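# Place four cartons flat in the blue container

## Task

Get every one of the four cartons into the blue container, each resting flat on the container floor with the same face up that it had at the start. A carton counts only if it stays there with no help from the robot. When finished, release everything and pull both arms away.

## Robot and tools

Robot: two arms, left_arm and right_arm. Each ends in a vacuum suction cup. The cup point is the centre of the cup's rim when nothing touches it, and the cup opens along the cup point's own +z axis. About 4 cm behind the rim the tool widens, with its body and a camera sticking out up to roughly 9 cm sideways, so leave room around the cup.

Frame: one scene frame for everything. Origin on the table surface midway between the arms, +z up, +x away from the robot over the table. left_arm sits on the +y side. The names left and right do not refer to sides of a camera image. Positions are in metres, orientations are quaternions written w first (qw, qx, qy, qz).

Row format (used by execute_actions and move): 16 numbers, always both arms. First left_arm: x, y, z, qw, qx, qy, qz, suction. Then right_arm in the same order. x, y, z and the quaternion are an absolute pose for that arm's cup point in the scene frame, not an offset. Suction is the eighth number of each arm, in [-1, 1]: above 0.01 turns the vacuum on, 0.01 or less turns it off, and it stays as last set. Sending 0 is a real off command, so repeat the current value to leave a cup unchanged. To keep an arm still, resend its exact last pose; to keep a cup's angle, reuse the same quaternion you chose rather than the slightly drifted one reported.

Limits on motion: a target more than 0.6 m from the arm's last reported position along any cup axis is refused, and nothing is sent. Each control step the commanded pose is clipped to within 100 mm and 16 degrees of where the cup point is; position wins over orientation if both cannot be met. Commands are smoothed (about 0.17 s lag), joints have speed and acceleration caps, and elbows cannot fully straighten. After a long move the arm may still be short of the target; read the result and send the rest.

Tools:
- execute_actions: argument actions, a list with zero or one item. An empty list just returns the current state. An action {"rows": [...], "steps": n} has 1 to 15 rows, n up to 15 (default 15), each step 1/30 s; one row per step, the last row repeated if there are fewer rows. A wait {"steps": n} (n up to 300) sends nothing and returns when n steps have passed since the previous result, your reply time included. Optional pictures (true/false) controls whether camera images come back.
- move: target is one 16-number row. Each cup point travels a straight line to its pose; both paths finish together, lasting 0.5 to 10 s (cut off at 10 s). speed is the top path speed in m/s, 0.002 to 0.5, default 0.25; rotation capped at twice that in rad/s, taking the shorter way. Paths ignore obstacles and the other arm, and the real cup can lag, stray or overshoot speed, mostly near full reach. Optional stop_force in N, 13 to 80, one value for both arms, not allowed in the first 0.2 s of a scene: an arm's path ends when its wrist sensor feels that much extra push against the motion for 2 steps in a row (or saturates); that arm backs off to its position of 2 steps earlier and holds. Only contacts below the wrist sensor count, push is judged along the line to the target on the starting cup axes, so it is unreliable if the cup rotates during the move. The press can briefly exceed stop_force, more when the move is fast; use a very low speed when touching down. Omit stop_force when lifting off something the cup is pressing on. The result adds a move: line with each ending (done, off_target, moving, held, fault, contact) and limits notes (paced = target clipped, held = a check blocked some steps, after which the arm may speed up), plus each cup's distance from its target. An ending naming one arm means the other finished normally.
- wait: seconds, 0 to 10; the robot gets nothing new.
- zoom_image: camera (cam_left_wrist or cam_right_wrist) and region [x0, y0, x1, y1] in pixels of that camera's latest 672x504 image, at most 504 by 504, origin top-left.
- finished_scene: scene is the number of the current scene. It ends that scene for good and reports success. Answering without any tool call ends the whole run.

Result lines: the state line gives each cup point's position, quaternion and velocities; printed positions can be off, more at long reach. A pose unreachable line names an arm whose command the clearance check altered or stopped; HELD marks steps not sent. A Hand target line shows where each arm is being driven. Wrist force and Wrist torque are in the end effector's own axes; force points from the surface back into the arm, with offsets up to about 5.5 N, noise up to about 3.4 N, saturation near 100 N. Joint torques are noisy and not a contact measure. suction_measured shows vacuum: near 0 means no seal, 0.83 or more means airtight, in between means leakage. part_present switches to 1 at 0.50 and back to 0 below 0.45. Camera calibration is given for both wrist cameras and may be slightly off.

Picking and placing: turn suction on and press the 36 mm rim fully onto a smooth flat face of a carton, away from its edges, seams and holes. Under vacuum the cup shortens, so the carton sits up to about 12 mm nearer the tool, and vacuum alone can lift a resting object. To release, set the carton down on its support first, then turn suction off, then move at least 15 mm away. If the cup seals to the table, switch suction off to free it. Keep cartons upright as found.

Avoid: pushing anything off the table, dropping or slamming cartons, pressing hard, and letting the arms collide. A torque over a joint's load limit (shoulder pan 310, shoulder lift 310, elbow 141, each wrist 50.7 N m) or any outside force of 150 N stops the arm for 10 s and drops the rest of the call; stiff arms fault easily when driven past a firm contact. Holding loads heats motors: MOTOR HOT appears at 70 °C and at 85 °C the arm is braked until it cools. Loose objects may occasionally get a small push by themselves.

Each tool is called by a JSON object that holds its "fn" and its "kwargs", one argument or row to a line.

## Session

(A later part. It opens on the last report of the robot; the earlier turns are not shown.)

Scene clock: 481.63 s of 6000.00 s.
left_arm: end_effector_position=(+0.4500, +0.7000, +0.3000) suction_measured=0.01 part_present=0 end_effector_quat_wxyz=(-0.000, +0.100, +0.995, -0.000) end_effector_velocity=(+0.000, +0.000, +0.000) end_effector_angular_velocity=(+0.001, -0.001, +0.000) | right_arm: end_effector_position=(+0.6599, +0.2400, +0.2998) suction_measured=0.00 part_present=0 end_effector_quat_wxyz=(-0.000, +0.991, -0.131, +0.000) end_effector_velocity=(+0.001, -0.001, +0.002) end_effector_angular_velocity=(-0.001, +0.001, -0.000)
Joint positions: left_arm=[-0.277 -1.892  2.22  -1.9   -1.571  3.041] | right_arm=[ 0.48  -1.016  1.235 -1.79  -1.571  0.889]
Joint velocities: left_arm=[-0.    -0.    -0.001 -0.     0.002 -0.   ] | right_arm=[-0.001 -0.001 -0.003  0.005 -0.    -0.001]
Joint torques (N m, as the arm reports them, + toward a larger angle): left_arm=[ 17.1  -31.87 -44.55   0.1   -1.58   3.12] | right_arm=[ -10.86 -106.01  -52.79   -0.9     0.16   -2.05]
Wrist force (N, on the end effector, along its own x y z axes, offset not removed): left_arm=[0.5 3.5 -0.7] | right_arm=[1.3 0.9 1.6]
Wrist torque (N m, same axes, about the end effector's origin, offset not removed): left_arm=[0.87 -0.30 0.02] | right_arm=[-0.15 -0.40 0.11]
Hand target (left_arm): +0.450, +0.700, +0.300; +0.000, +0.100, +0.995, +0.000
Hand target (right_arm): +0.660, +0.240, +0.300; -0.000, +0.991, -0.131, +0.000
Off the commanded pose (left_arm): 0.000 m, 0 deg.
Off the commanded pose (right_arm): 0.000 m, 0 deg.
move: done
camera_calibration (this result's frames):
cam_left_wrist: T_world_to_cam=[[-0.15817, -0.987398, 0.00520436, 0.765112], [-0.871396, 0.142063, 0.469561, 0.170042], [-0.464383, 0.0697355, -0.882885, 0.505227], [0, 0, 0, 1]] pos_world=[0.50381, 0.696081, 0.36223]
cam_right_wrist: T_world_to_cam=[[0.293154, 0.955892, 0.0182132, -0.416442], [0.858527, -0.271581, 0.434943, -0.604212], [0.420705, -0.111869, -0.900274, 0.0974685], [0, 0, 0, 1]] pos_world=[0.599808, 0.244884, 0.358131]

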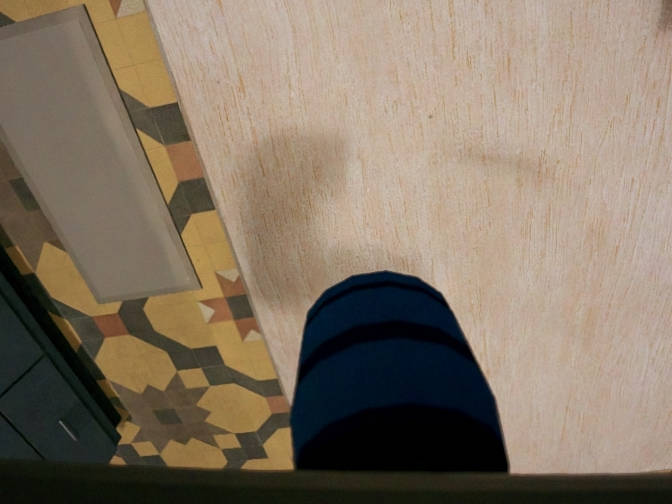

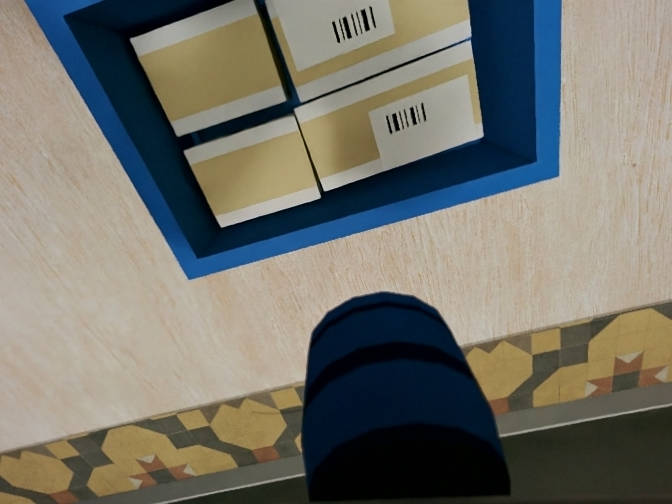

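{"fn": "move", "kwargs": {
  "target": [0.45,0.70,0.30,0,0.1,0.995,0,0,0.6,-0.35,0.3,0,0.9913,-0.1314,0,0],
  "speed": 0.45
}}

{"fn": "move", "kwargs": {
  "target": [0.635,0.30,0.14,0,0.443,0.896,0,0,0.6,-0.35,0.3,0,0.9913,-0.1314,0,0],
  "speed": 0.35
}}

{"fn": "move", "kwargs": {
  "target": [0.635,0.30,0.04,0,0.443,0.896,0,0,0.6,-0.35,0.3,0,0.9913,-0.1314,0,0],
  "speed": 0.015,
  "stop_force": 13
}}

Scene clock: 498.43 s of 6000.00 s.
left_arm: end_effector_position=(+0.4500, +0.7000, +0.3000) suction_measured=0.01 part_present=0 end_effector_quat_wxyz=(-0.000, +0.100, +0.995, +0.000) end_effector_velocity=(-0.001, -0.000, -0.001) end_effector_angular_velocity=(-0.001, +0.002, -0.001) | right_arm: end_effector_position=(+0.6014, -0.3497, +0.2999) suction_measured=0.00 part_present=0 end_effector_quat_wxyz=(-0.000, +0.991, -0.131, +0.000) end_effector_velocity=(+0.000, -0.003, -0.000) end_effector_angular_velocity=(+0.001, +0.000, -0.000)
Joint positions: left_arm=[-0.277 -1.892  2.22  -1.9   -1.571  3.041] | right_arm=[-0.203 -1.583  1.971 -1.959 -1.57   0.206]
Joint velocities: left_arm=[-0.    -0.     0.001 -0.    -0.001  0.001] | right_arm=[-0.004 -0.     0.001 -0.     0.001 -0.004]
Joint torques (N m, as the arm reports them, + toward a larger angle): left_arm=[ 15.34 -31.16 -46.39   0.01  -1.46   3.  ] | right_arm=[ -8.65 -56.38 -38.16  -0.75   2.07  -1.57]
Wrist force (N, on the end effector, along its own x y z axes, offset not removed): left_arm=[-0.2 -1.0 1.8] | right_arm=[1.9 -0.1 2.9]
Wrist torque (N m, same axes, about the end effector's origin, offset not removed): left_arm=[-0.04 -0.24 -0.01] | right_arm=[-0.26 -0.41 0.06]
Hand target (left_arm): +0.450, +0.700, +0.300; +0.000, +0.100, +0.995, -0.000
Hand target (right_arm): +0.601, -0.350, +0.300; -0.000, +0.991, -0.131, +0.000
Off the commanded pose (left_arm): 0.000 m, 0 deg.
Off the commanded pose (right_arm): 0.001 m, 0 deg.
After step 90, 11.70 s passed at rest.
move: done
camera_calibration (this result's frames):
cam_left_wrist: T_world_to_cam=[[-0.15817, -0.987398, 0.00520423, 0.765112], [-0.871396, 0.142063, 0.469561, 0.170042], [-0.464383, 0.0697356, -0.882885, 0.505227], [0, 0, 0, 1]] pos_world=[0.50381, 0.696081, 0.36223]
cam_right_wrist: T_world_to_cam=[[0.293178, 0.955874, 0.0187612, 0.164295], [0.858134, -0.27175, 0.435613, -0.71419], [0.421489, -0.111612, -0.899939, 0.0557413], [0, 0, 0, 1]] pos_world=[0.541209, -0.344905, 0.358192]

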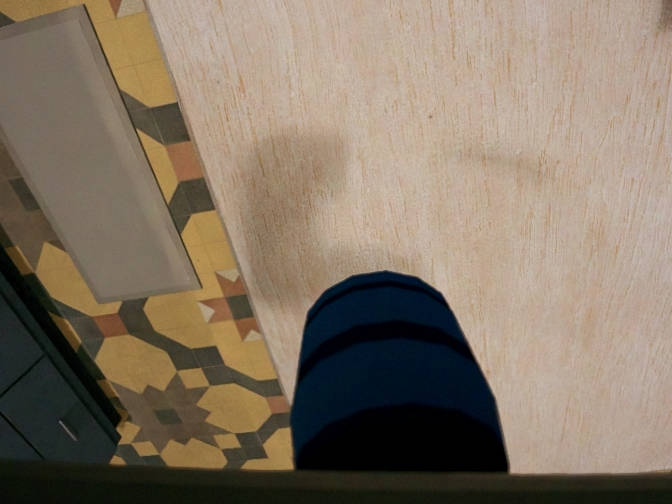

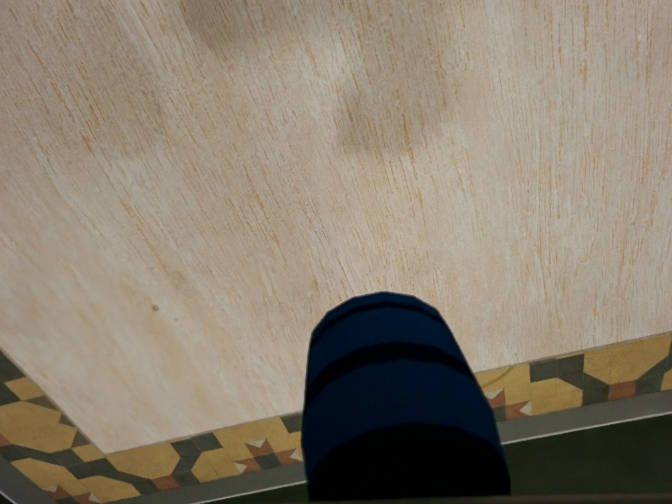

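Scene clock: 500.50 s of 6000.00 s.
left_arm: end_effector_position=(+0.6348, +0.2999, +0.1403) suction_measured=0.01 part_present=0 end_effector_quat_wxyz=(+0.000, +0.443, +0.896, -0.000) end_effector_velocity=(+0.002, -0.002, -0.001) end_effector_angular_velocity=(+0.000, -0.000, -0.004) | right_arm: end_effector_position=(+0.6000, -0.3500, +0.3000) suction_measured=0.00 part_present=0 end_effector_quat_wxyz=(+0.000, +0.991, -0.131, +0.000) end_effector_velocity=(-0.000, +0.000, -0.000) end_effector_angular_velocity=(-0.000, +0.001, +0.000)
Joint positions: left_arm=[-0.7   -1.265  1.918 -2.224 -1.571  3.335] | right_arm=[-0.203 -1.585  1.973 -1.958 -1.571  0.206]
Joint velocities: left_arm=[-0.001  0.004 -0.004 -0.     0.     0.003] | right_arm=[ 0.  0.  0.  0. -0.  0.]
Joint torques (N m, as the arm reports them, + toward a larger angle): left_arm=[-19.1  -49.47 -47.85  -6.14  -1.77   3.54] | right_arm=[ -7.05 -57.4  -38.59  -0.5   -2.09  -1.84]
Wrist force (N, on the end effector, along its own x y z axes, offset not removed): left_arm=[-0.6 1.1 -1.0] | right_arm=[1.1 3.5 2.4]
Wrist torque (N m, same axes, about the end effector's origin, offset not removed): left_arm=[0.32 -0.05 0.11] | right_arm=[0.32 -0.40 0.13]
Hand target (left_arm): +0.635, +0.300, +0.140; +0.000, +0.443, +0.896, -0.000
Hand target (right_arm): +0.600, -0.350, +0.300; +0.000, +0.991, -0.131, +0.000
Off the commanded pose (left_arm): 0.000 m, 0 deg.
Off the commanded pose (right_arm): 0.000 m, 0 deg.
move: done
camera_calibration (this result's frames):
cam_left_wrist: T_world_to_cam=[[-0.768502, -0.639825, 0.00528442, 0.683295], [-0.563141, 0.680271, 0.469153, 0.105824], [-0.303771, 0.357569, -0.883101, 0.289686], [0, 0, 0, 1]] pos_world=[0.672706, 0.261618, 0.202563]
cam_right_wrist: T_world_to_cam=[[0.293157, 0.955893, 0.0181135, 0.16517], [0.858569, -0.27155, 0.434879, -0.713118], [0.420617, -0.111936, -0.900307, 0.0569315], [0, 0, 0, 1]] pos_world=[0.539894, -0.34516, 0.358384]

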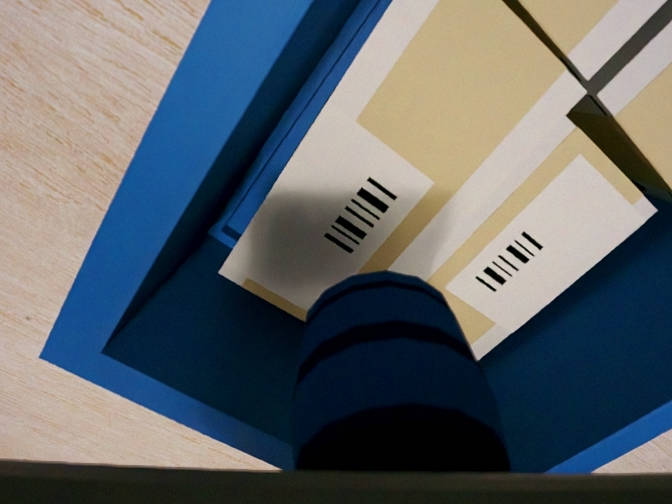

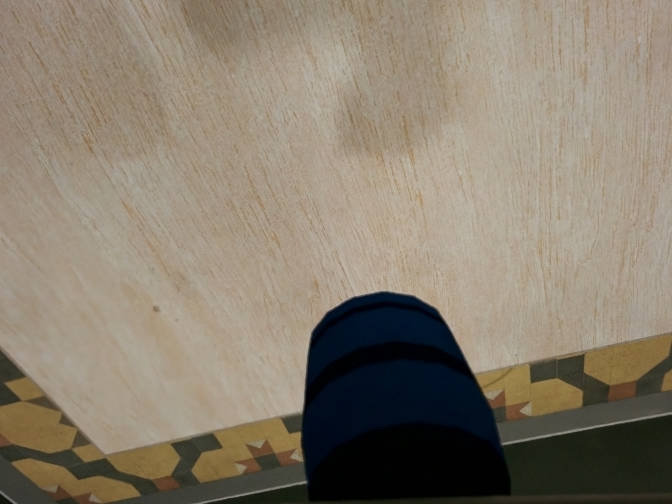

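Scene clock: 505.60 s of 6000.00 s.
left_arm: end_effector_position=(+0.6350, +0.2999, +0.0696) suction_measured=0.01 part_present=0 end_effector_quat_wxyz=(+0.000, +0.443, +0.896, -0.000) end_effector_velocity=(-0.001, +0.000, +0.003) end_effector_angular_velocity=(+0.001, +0.004, +0.001) | right_arm: end_effector_position=(+0.6000, -0.3500, +0.3000) suction_measured=0.00 part_present=0 end_effector_quat_wxyz=(+0.000, +0.991, -0.131, -0.000) end_effector_velocity=(+0.000, -0.000, -0.000) end_effector_angular_velocity=(-0.000, -0.000, -0.001)
Joint positions: left_arm=[-0.7   -1.184  1.962 -2.349 -1.571  3.335] | right_arm=[-0.203 -1.585  1.973 -1.958 -1.571  0.206]
Joint velocities: left_arm=[-0.    -0.005 -0.002  0.011 -0.002 -0.001] | right_arm=[-0.     0.     0.    -0.001 -0.     0.   ]
Joint torques (N m, as the arm reports them, + toward a larger angle): left_arm=[ 18.81 -66.74 -31.4    4.25   1.39   3.57] | right_arm=[ -3.78 -56.68 -39.41  -0.6   -1.73  -1.47]
Wrist force (N, on the end effector, along its own x y z axes, offset not removed): left_arm=[-0.3 -2.3 -31.0] | right_arm=[0.3 2.6 2.8]
Wrist torque (N m, same axes, about the end effector's origin, offset not removed): left_arm=[-0.56 -1.33 0.17] | right_arm=[0.10 -0.16 0.09]
Hand target (left_arm): +0.635, +0.300, +0.070; +0.000, +0.443, +0.896, -0.000
Hand target (right_arm): +0.600, -0.350, +0.300; +0.000, +0.991, -0.131, -0.000
Off the commanded pose (left_arm): 0.030 m, 0 deg.
Off the commanded pose (right_arm): 0.000 m, 0 deg.
move: contact (left_arm)
camera_calibration (this result's frames):
cam_left_wrist: T_world_to_cam=[[-0.768653, -0.639645, 0.0051731, 0.683903], [-0.563022, 0.68037, 0.469151, 0.139065], [-0.30361, 0.357702, -0.883103, 0.227138], [0, 0, 0, 1]] pos_world=[0.672942, 0.261592, 0.131806]
cam_right_wrist: T_world_to_cam=[[0.293157, 0.955893, 0.0181127, 0.165171], [0.85857, -0.27155, 0.434877, -0.713118], [0.420614, -0.111936, -0.900308, 0.0569333], [0, 0, 0, 1]] pos_world=[0.539893, -0.34516, 0.358384]

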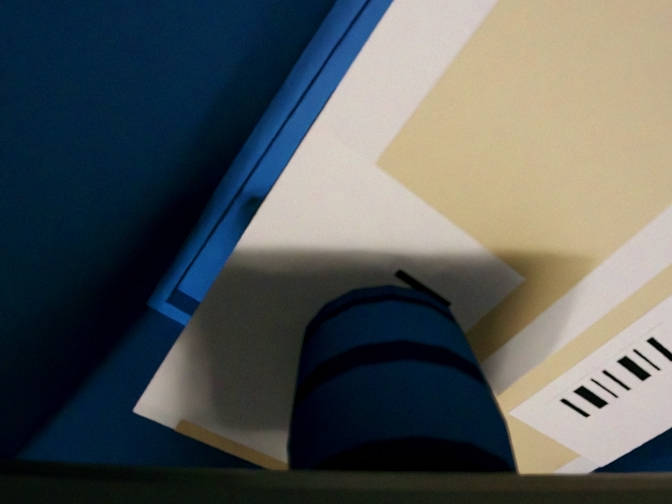

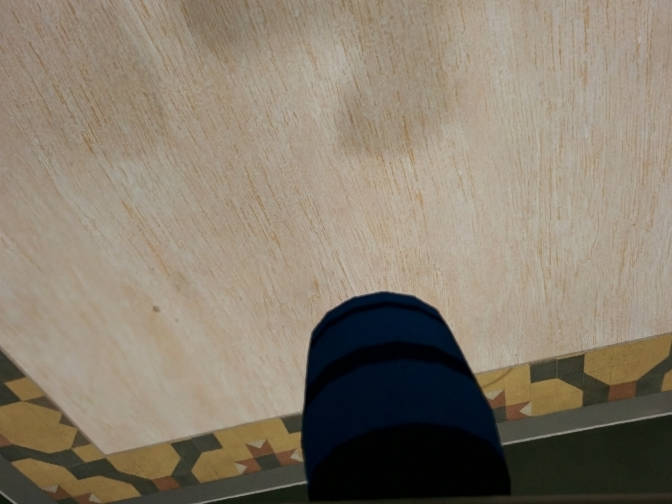

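{"fn": "move", "kwargs": {
  "target": [0.63,0.29,0.12,0,0.752,0.659,0,0,0.6,-0.35,0.3,0,0.9913,-0.1314,0,0],
  "speed": 0.25
}}

{"fn": "move", "kwargs": {
  "target": [0.63,0.29,0.04,0,0.752,0.659,0,0,0.6,-0.35,0.3,0,0.9913,-0.1314,0,0],
  "speed": 0.015,
  "stop_force": 13
}}

Scene clock: 520.40 s of 6000.00 s.
left_arm: end_effector_position=(+0.6300, +0.2901, +0.1199) suction_measured=0.01 part_present=0 end_effector_quat_wxyz=(+0.000, +0.752, +0.660, +0.000) end_effector_velocity=(-0.000, -0.000, +0.001) end_effector_angular_velocity=(+0.001, +0.000, -0.015) | right_arm: end_effector_position=(+0.6000, -0.3500, +0.3000) suction_measured=0.00 part_present=0 end_effector_quat_wxyz=(+0.000, +0.991, -0.131, -0.000) end_effector_velocity=(+0.000, +0.000, -0.000) end_effector_angular_velocity=(+0.001, -0.000, -0.000)
Joint positions: left_arm=[-0.714 -1.242  1.931 -2.259 -1.571  4.103] | right_arm=[-0.203 -1.585  1.973 -1.958 -1.571  0.206]
Joint velocities: left_arm=[-0.    -0.001 -0.001  0.002  0.     0.015] | right_arm=[-0.     0.     0.    -0.001  0.001 -0.   ]
Joint torques (N m, as the arm reports them, + toward a larger angle): left_arm=[-17.52 -89.86 -47.83   0.24  -2.13   3.34] | right_arm=[  2.84 -57.41 -40.82  -0.65  -1.19  -0.49]
Wrist force (N, on the end effector, along its own x y z axes, offset not removed): left_arm=[-2.4 -0.1 0.9] | right_arm=[1.2 0.6 1.4]
Wrist torque (N m, same axes, about the end effector's origin, offset not removed): left_arm=[-0.03 0.24 -0.07] | right_arm=[-0.21 -0.41 0.04]
Hand target (left_arm): +0.630, +0.290, +0.120; +0.000, +0.752, +0.659, -0.000
Hand target (right_arm): +0.600, -0.350, +0.300; -0.000, +0.991, -0.131, -0.000
Off the commanded pose (left_arm): 0.000 m, 0 deg.
Off the commanded pose (right_arm): 0.000 m, 0 deg.
After step 90, 9.70 s passed at rest.
move: done
camera_calibration (this result's frames):
cam_left_wrist: T_world_to_cam=[[-0.99608, 0.0883045, 0.00511268, 0.605581], [0.0803545, 0.879214, 0.469601, -0.343727], [0.0369728, 0.468172, -0.882864, 0.0269872], [0, 0, 0, 1]] pos_world=[0.62983, 0.236099, 0.182144]
cam_right_wrist: T_world_to_cam=[[0.293157, 0.955893, 0.0181128, 0.165171], [0.85857, -0.27155, 0.434877, -0.713118], [0.420614, -0.111936, -0.900308, 0.0569335], [0, 0, 0, 1]] pos_world=[0.539893, -0.34516, 0.358384]

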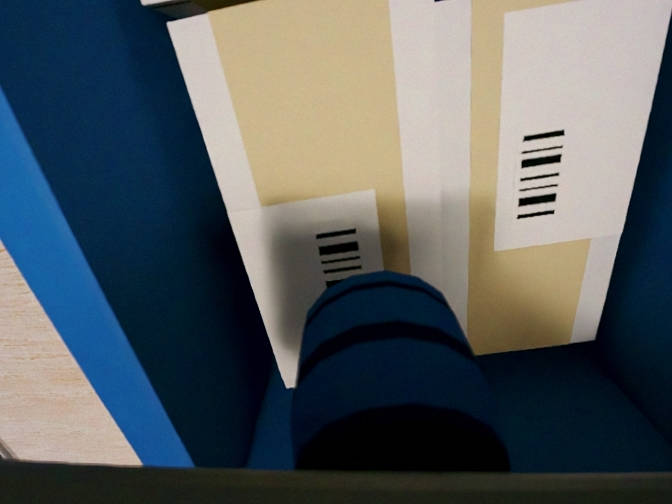

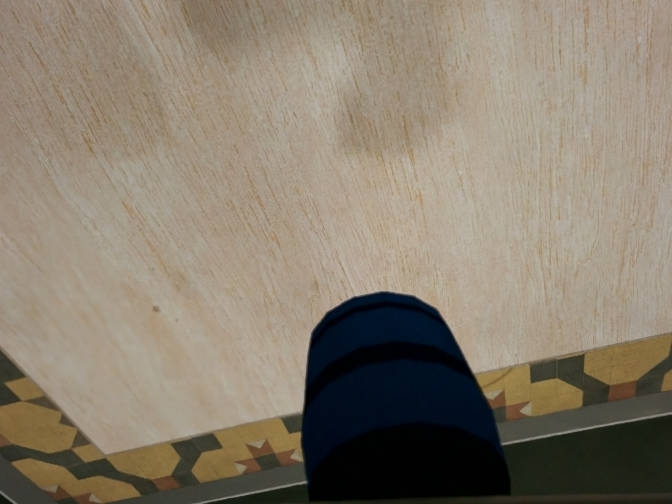

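Scene clock: 524.57 s of 6000.00 s.
left_arm: end_effector_position=(+0.6300, +0.2900, +0.0633) suction_measured=0.01 part_present=0 end_effector_quat_wxyz=(-0.000, +0.752, +0.659, +0.000) end_effector_velocity=(+0.000, -0.000, +0.005) end_effector_angular_velocity=(+0.000, +0.000, +0.000) | right_arm: end_effector_position=(+0.6000, -0.3500, +0.3000) suction_measured=0.00 part_present=0 end_effector_quat_wxyz=(+0.000, +0.991, -0.131, -0.000) end_effector_velocity=(-0.000, +0.001, +0.000) end_effector_angular_velocity=(+0.001, -0.000, +0.000)
Joint positions: left_arm=[-0.714 -1.175  1.964 -2.359 -1.571  4.104] | right_arm=[-0.203 -1.585  1.973 -1.958 -1.571  0.206]
Joint velocities: left_arm=[ 0.    -0.006 -0.004  0.01   0.    -0.   ] | right_arm=[ 0.    -0.001  0.     0.     0.001  0.   ]
Joint torques (N m, as the arm reports them, + toward a larger angle): left_arm=[ -7.16 -77.09 -38.33   1.76  -1.83   3.23] | right_arm=[  3.76 -56.46 -40.87  -0.49  -1.18   0.02]
Wrist force (N, on the end effector, along its own x y z axes, offset not removed): left_arm=[-3.4 -1.5 -12.7] | right_arm=[2.5 3.3 3.0]
Wrist torque (N m, same axes, about the end effector's origin, offset not removed): left_arm=[-0.15 0.39 0.09] | right_arm=[0.32 -0.42 0.01]
Hand target (left_arm): +0.630, +0.290, +0.064; +0.000, +0.752, +0.659, +0.000
Hand target (right_arm): +0.600, -0.350, +0.300; -0.000, +0.991, -0.131, -0.000
Off the commanded pose (left_arm): 0.023 m, 0 deg.
Off the commanded pose (right_arm): 0.000 m, 0 deg.
move: contact (left_arm)
camera_calibration (this result's frames):
cam_left_wrist: T_world_to_cam=[[-0.995969, 0.0895432, 0.00521425, 0.605452], [0.0814956, 0.879113, 0.469595, -0.317778], [0.0374651, 0.468127, -0.882867, -0.0233122], [0, 0, 0, 1]] pos_world=[0.629783, 0.236062, 0.125488]
cam_right_wrist: T_world_to_cam=[[0.293157, 0.955893, 0.0181128, 0.165171], [0.85857, -0.27155, 0.434877, -0.713118], [0.420614, -0.111936, -0.900308, 0.0569334], [0, 0, 0, 1]] pos_world=[0.539893, -0.34516, 0.358384]

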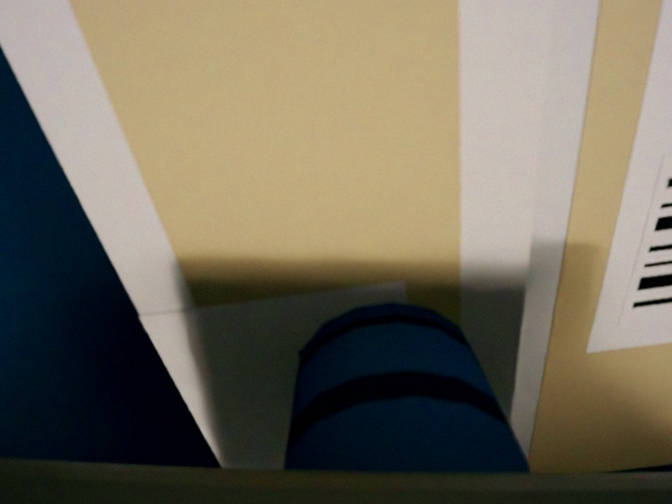

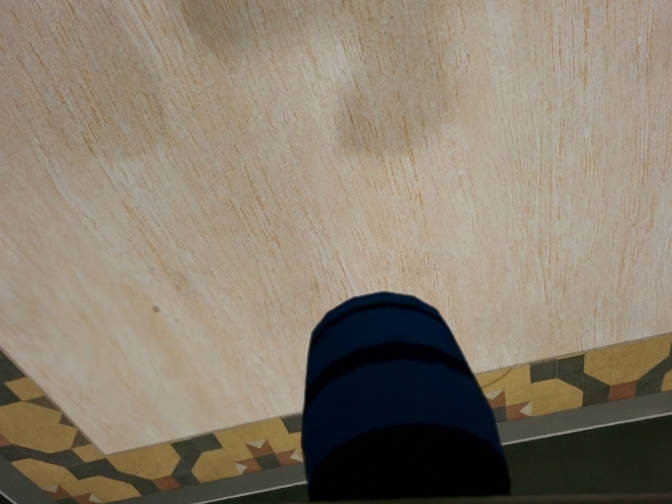

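{"fn": "move", "kwargs": {
  "target": [0.63,0.29,0.14,0,0.752,0.659,0,0,0.6,-0.35,0.3,0,0.9913,-0.1314,0,0],
  "speed": 0.1
}}

{"fn": "move", "kwargs": {
  "target": [0.55,0.55,0.3,0,0.443,0.896,0,0,0.6,-0.35,0.3,0,0.9913,-0.1314,0,0],
  "speed": 0.4
}}

{"fn": "finished_scene", "kwargs": {
  "scene": 1
}}

Scene clock: 533.93 s of 6000.00 s.
left_arm: end_effector_position=(+0.6299, +0.2901, +0.1397) suction_measured=0.01 part_present=0 end_effector_quat_wxyz=(+0.000, +0.752, +0.659, +0.000) end_effector_velocity=(+0.000, +0.001, +0.002) end_effector_angular_velocity=(+0.002, -0.001, +0.000) | right_arm: end_effector_position=(+0.6000, -0.3500, +0.3000) suction_measured=0.00 part_present=0 end_effector_quat_wxyz=(+0.000, +0.991, -0.131, -0.000) end_effector_velocity=(+0.000, -0.000, +0.000) end_effector_angular_velocity=(-0.000, -0.000, -0.001)
Joint positions: left_arm=[-0.714 -1.264  1.917 -2.224 -1.571  4.105] | right_arm=[-0.203 -1.585  1.973 -1.958 -1.571  0.206]
Joint velocities: left_arm=[ 0.    -0.003 -0.001  0.005  0.002 -0.   ] | right_arm=[-0.001 -0.    -0.     0.    -0.    -0.   ]
Joint torques (N m, as the arm reports them, + toward a larger angle): left_arm=[ 19.81 -86.15 -47.5    0.99  -1.93   3.68] | right_arm=[  7.95 -55.6  -41.64  -0.55  -0.94   0.54]
Wrist force (N, on the end effector, along its own x y z axes, offset not removed): left_arm=[-0.7 -1.7 1.0] | right_arm=[3.3 3.5 1.5]
Wrist torque (N m, same axes, about the end effector's origin, offset not removed): left_arm=[-0.27 -0.11 0.13] | right_arm=[0.44 -0.64 0.06]
Hand target (left_arm): +0.630, +0.290, +0.140; +0.000, +0.752, +0.659, +0.000
Hand target (right_arm): +0.600, -0.350, +0.300; -0.000, +0.991, -0.131, -0.000
Off the commanded pose (left_arm): 0.000 m, 0 deg.
Off the commanded pose (right_arm): 0.000 m, 0 deg.
After step 90, 5.13 s passed at rest.
move: done
camera_calibration (this result's frames):
cam_left_wrist: T_world_to_cam=[[-0.995925, 0.0900368, 0.00518524, 0.604843], [0.081919, 0.879089, 0.469566, -0.353961], [0.03772, 0.468078, -0.882882, 0.0440254], [0, 0, 0, 1]] pos_world=[0.629714, 0.236098, 0.201941]
cam_right_wrist: T_world_to_cam=[[0.293157, 0.955893, 0.0181127, 0.165171], [0.85857, -0.27155, 0.434877, -0.713118], [0.420614, -0.111936, -0.900308, 0.0569335], [0, 0, 0, 1]] pos_world=[0.539893, -0.34516, 0.358384]

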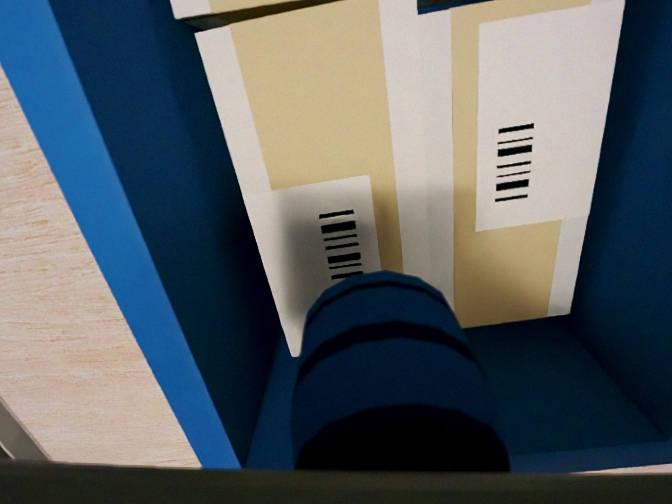

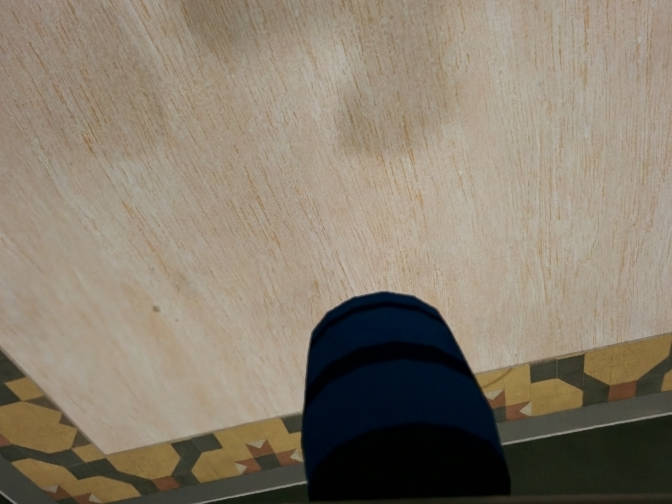

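Scene clock: 535.67 s of 6000.00 s.
left_arm: end_effector_position=(+0.5501, +0.5500, +0.2997) suction_measured=0.01 part_present=0 end_effector_quat_wxyz=(-0.000, +0.443, +0.896, +0.000) end_effector_velocity=(-0.000, +0.001, +0.002) end_effector_angular_velocity=(-0.002, +0.000, +0.005) | right_arm: end_effector_position=(+0.6000, -0.3500, +0.3000) suction_measured=0.00 part_present=0 end_effector_quat_wxyz=(+0.000, +0.991, -0.131, -0.000) end_effector_velocity=(+0.000, -0.001, +0.001) end_effector_angular_velocity=(-0.001, -0.001, -0.001)
Joint positions: left_arm=[-0.466 -1.677  2.058 -1.952 -1.571  3.569] | right_arm=[-0.203 -1.585  1.973 -1.958 -1.571  0.206]
Joint velocities: left_arm=[ 0.002 -0.002 -0.001  0.003 -0.002 -0.003] | right_arm=[-0.001 -0.001 -0.    -0.001 -0.001  0.   ]
Joint torques (N m, as the arm reports them, + toward a larger angle): left_arm=[ 18.57 -55.46 -53.04  -0.35   1.56  -3.53] | right_arm=[  8.76 -57.24 -42.26  -0.71  -0.5    0.99]
Wrist force (N, on the end effector, along its own x y z axes, offset not removed): left_arm=[-0.8 -0.4 0.3] | right_arm=[1.2 2.6 3.0]
Wrist torque (N m, same axes, about the end effector's origin, offset not removed): left_arm=[0.01 -0.01 0.27] | right_arm=[0.27 -0.37 0.14]
Hand target (left_arm): +0.550, +0.550, +0.300; -0.000, +0.443, +0.896, +0.000
Hand target (right_arm): +0.600, -0.350, +0.300; -0.000, +0.991, -0.131, -0.000
Off the commanded pose (left_arm): 0.000 m, 0 deg.
Off the commanded pose (right_arm): 0.000 m, 0 deg.
move: done
camera_calibration (this result's frames):
cam_left_wrist: T_world_to_cam=[[-0.769022, -0.639201, 0.00513526, 0.777375], [-0.562438, 0.680442, 0.469748, -0.187447], [-0.303758, 0.358358, -0.882786, 0.314802], [0, 0, 0, 1]] pos_world=[0.588016, 0.511634, 0.361964]
cam_right_wrist: T_world_to_cam=[[0.293157, 0.955893, 0.0181127, 0.165171], [0.85857, -0.27155, 0.434877, -0.713117], [0.420614, -0.111936, -0.900308, 0.0569336], [0, 0, 0, 1]] pos_world=[0.539893, -0.34516, 0.358384]

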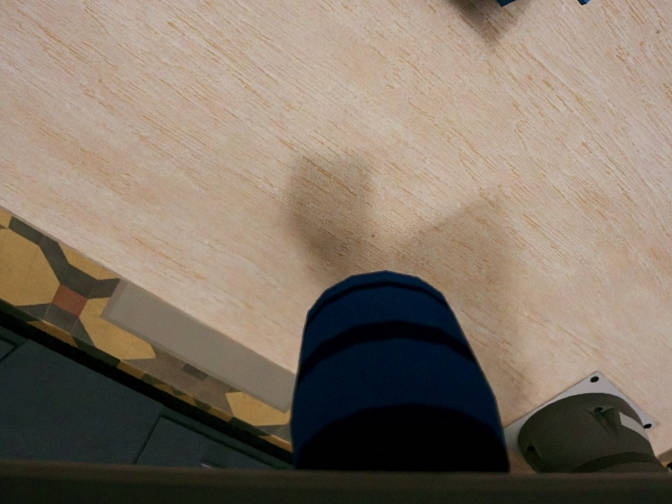

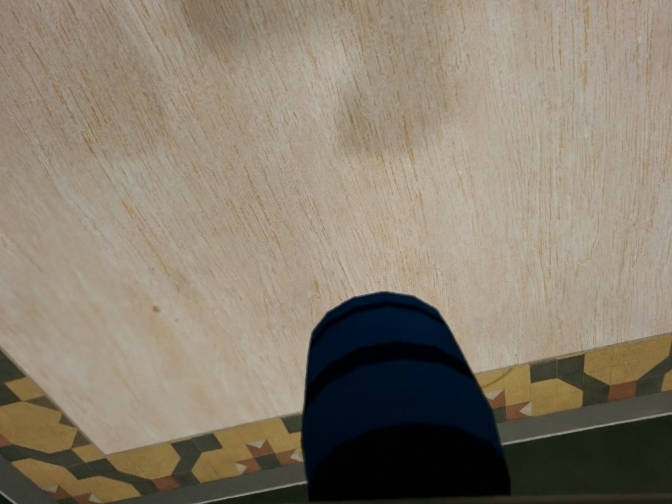

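The scene is finished: the task was done.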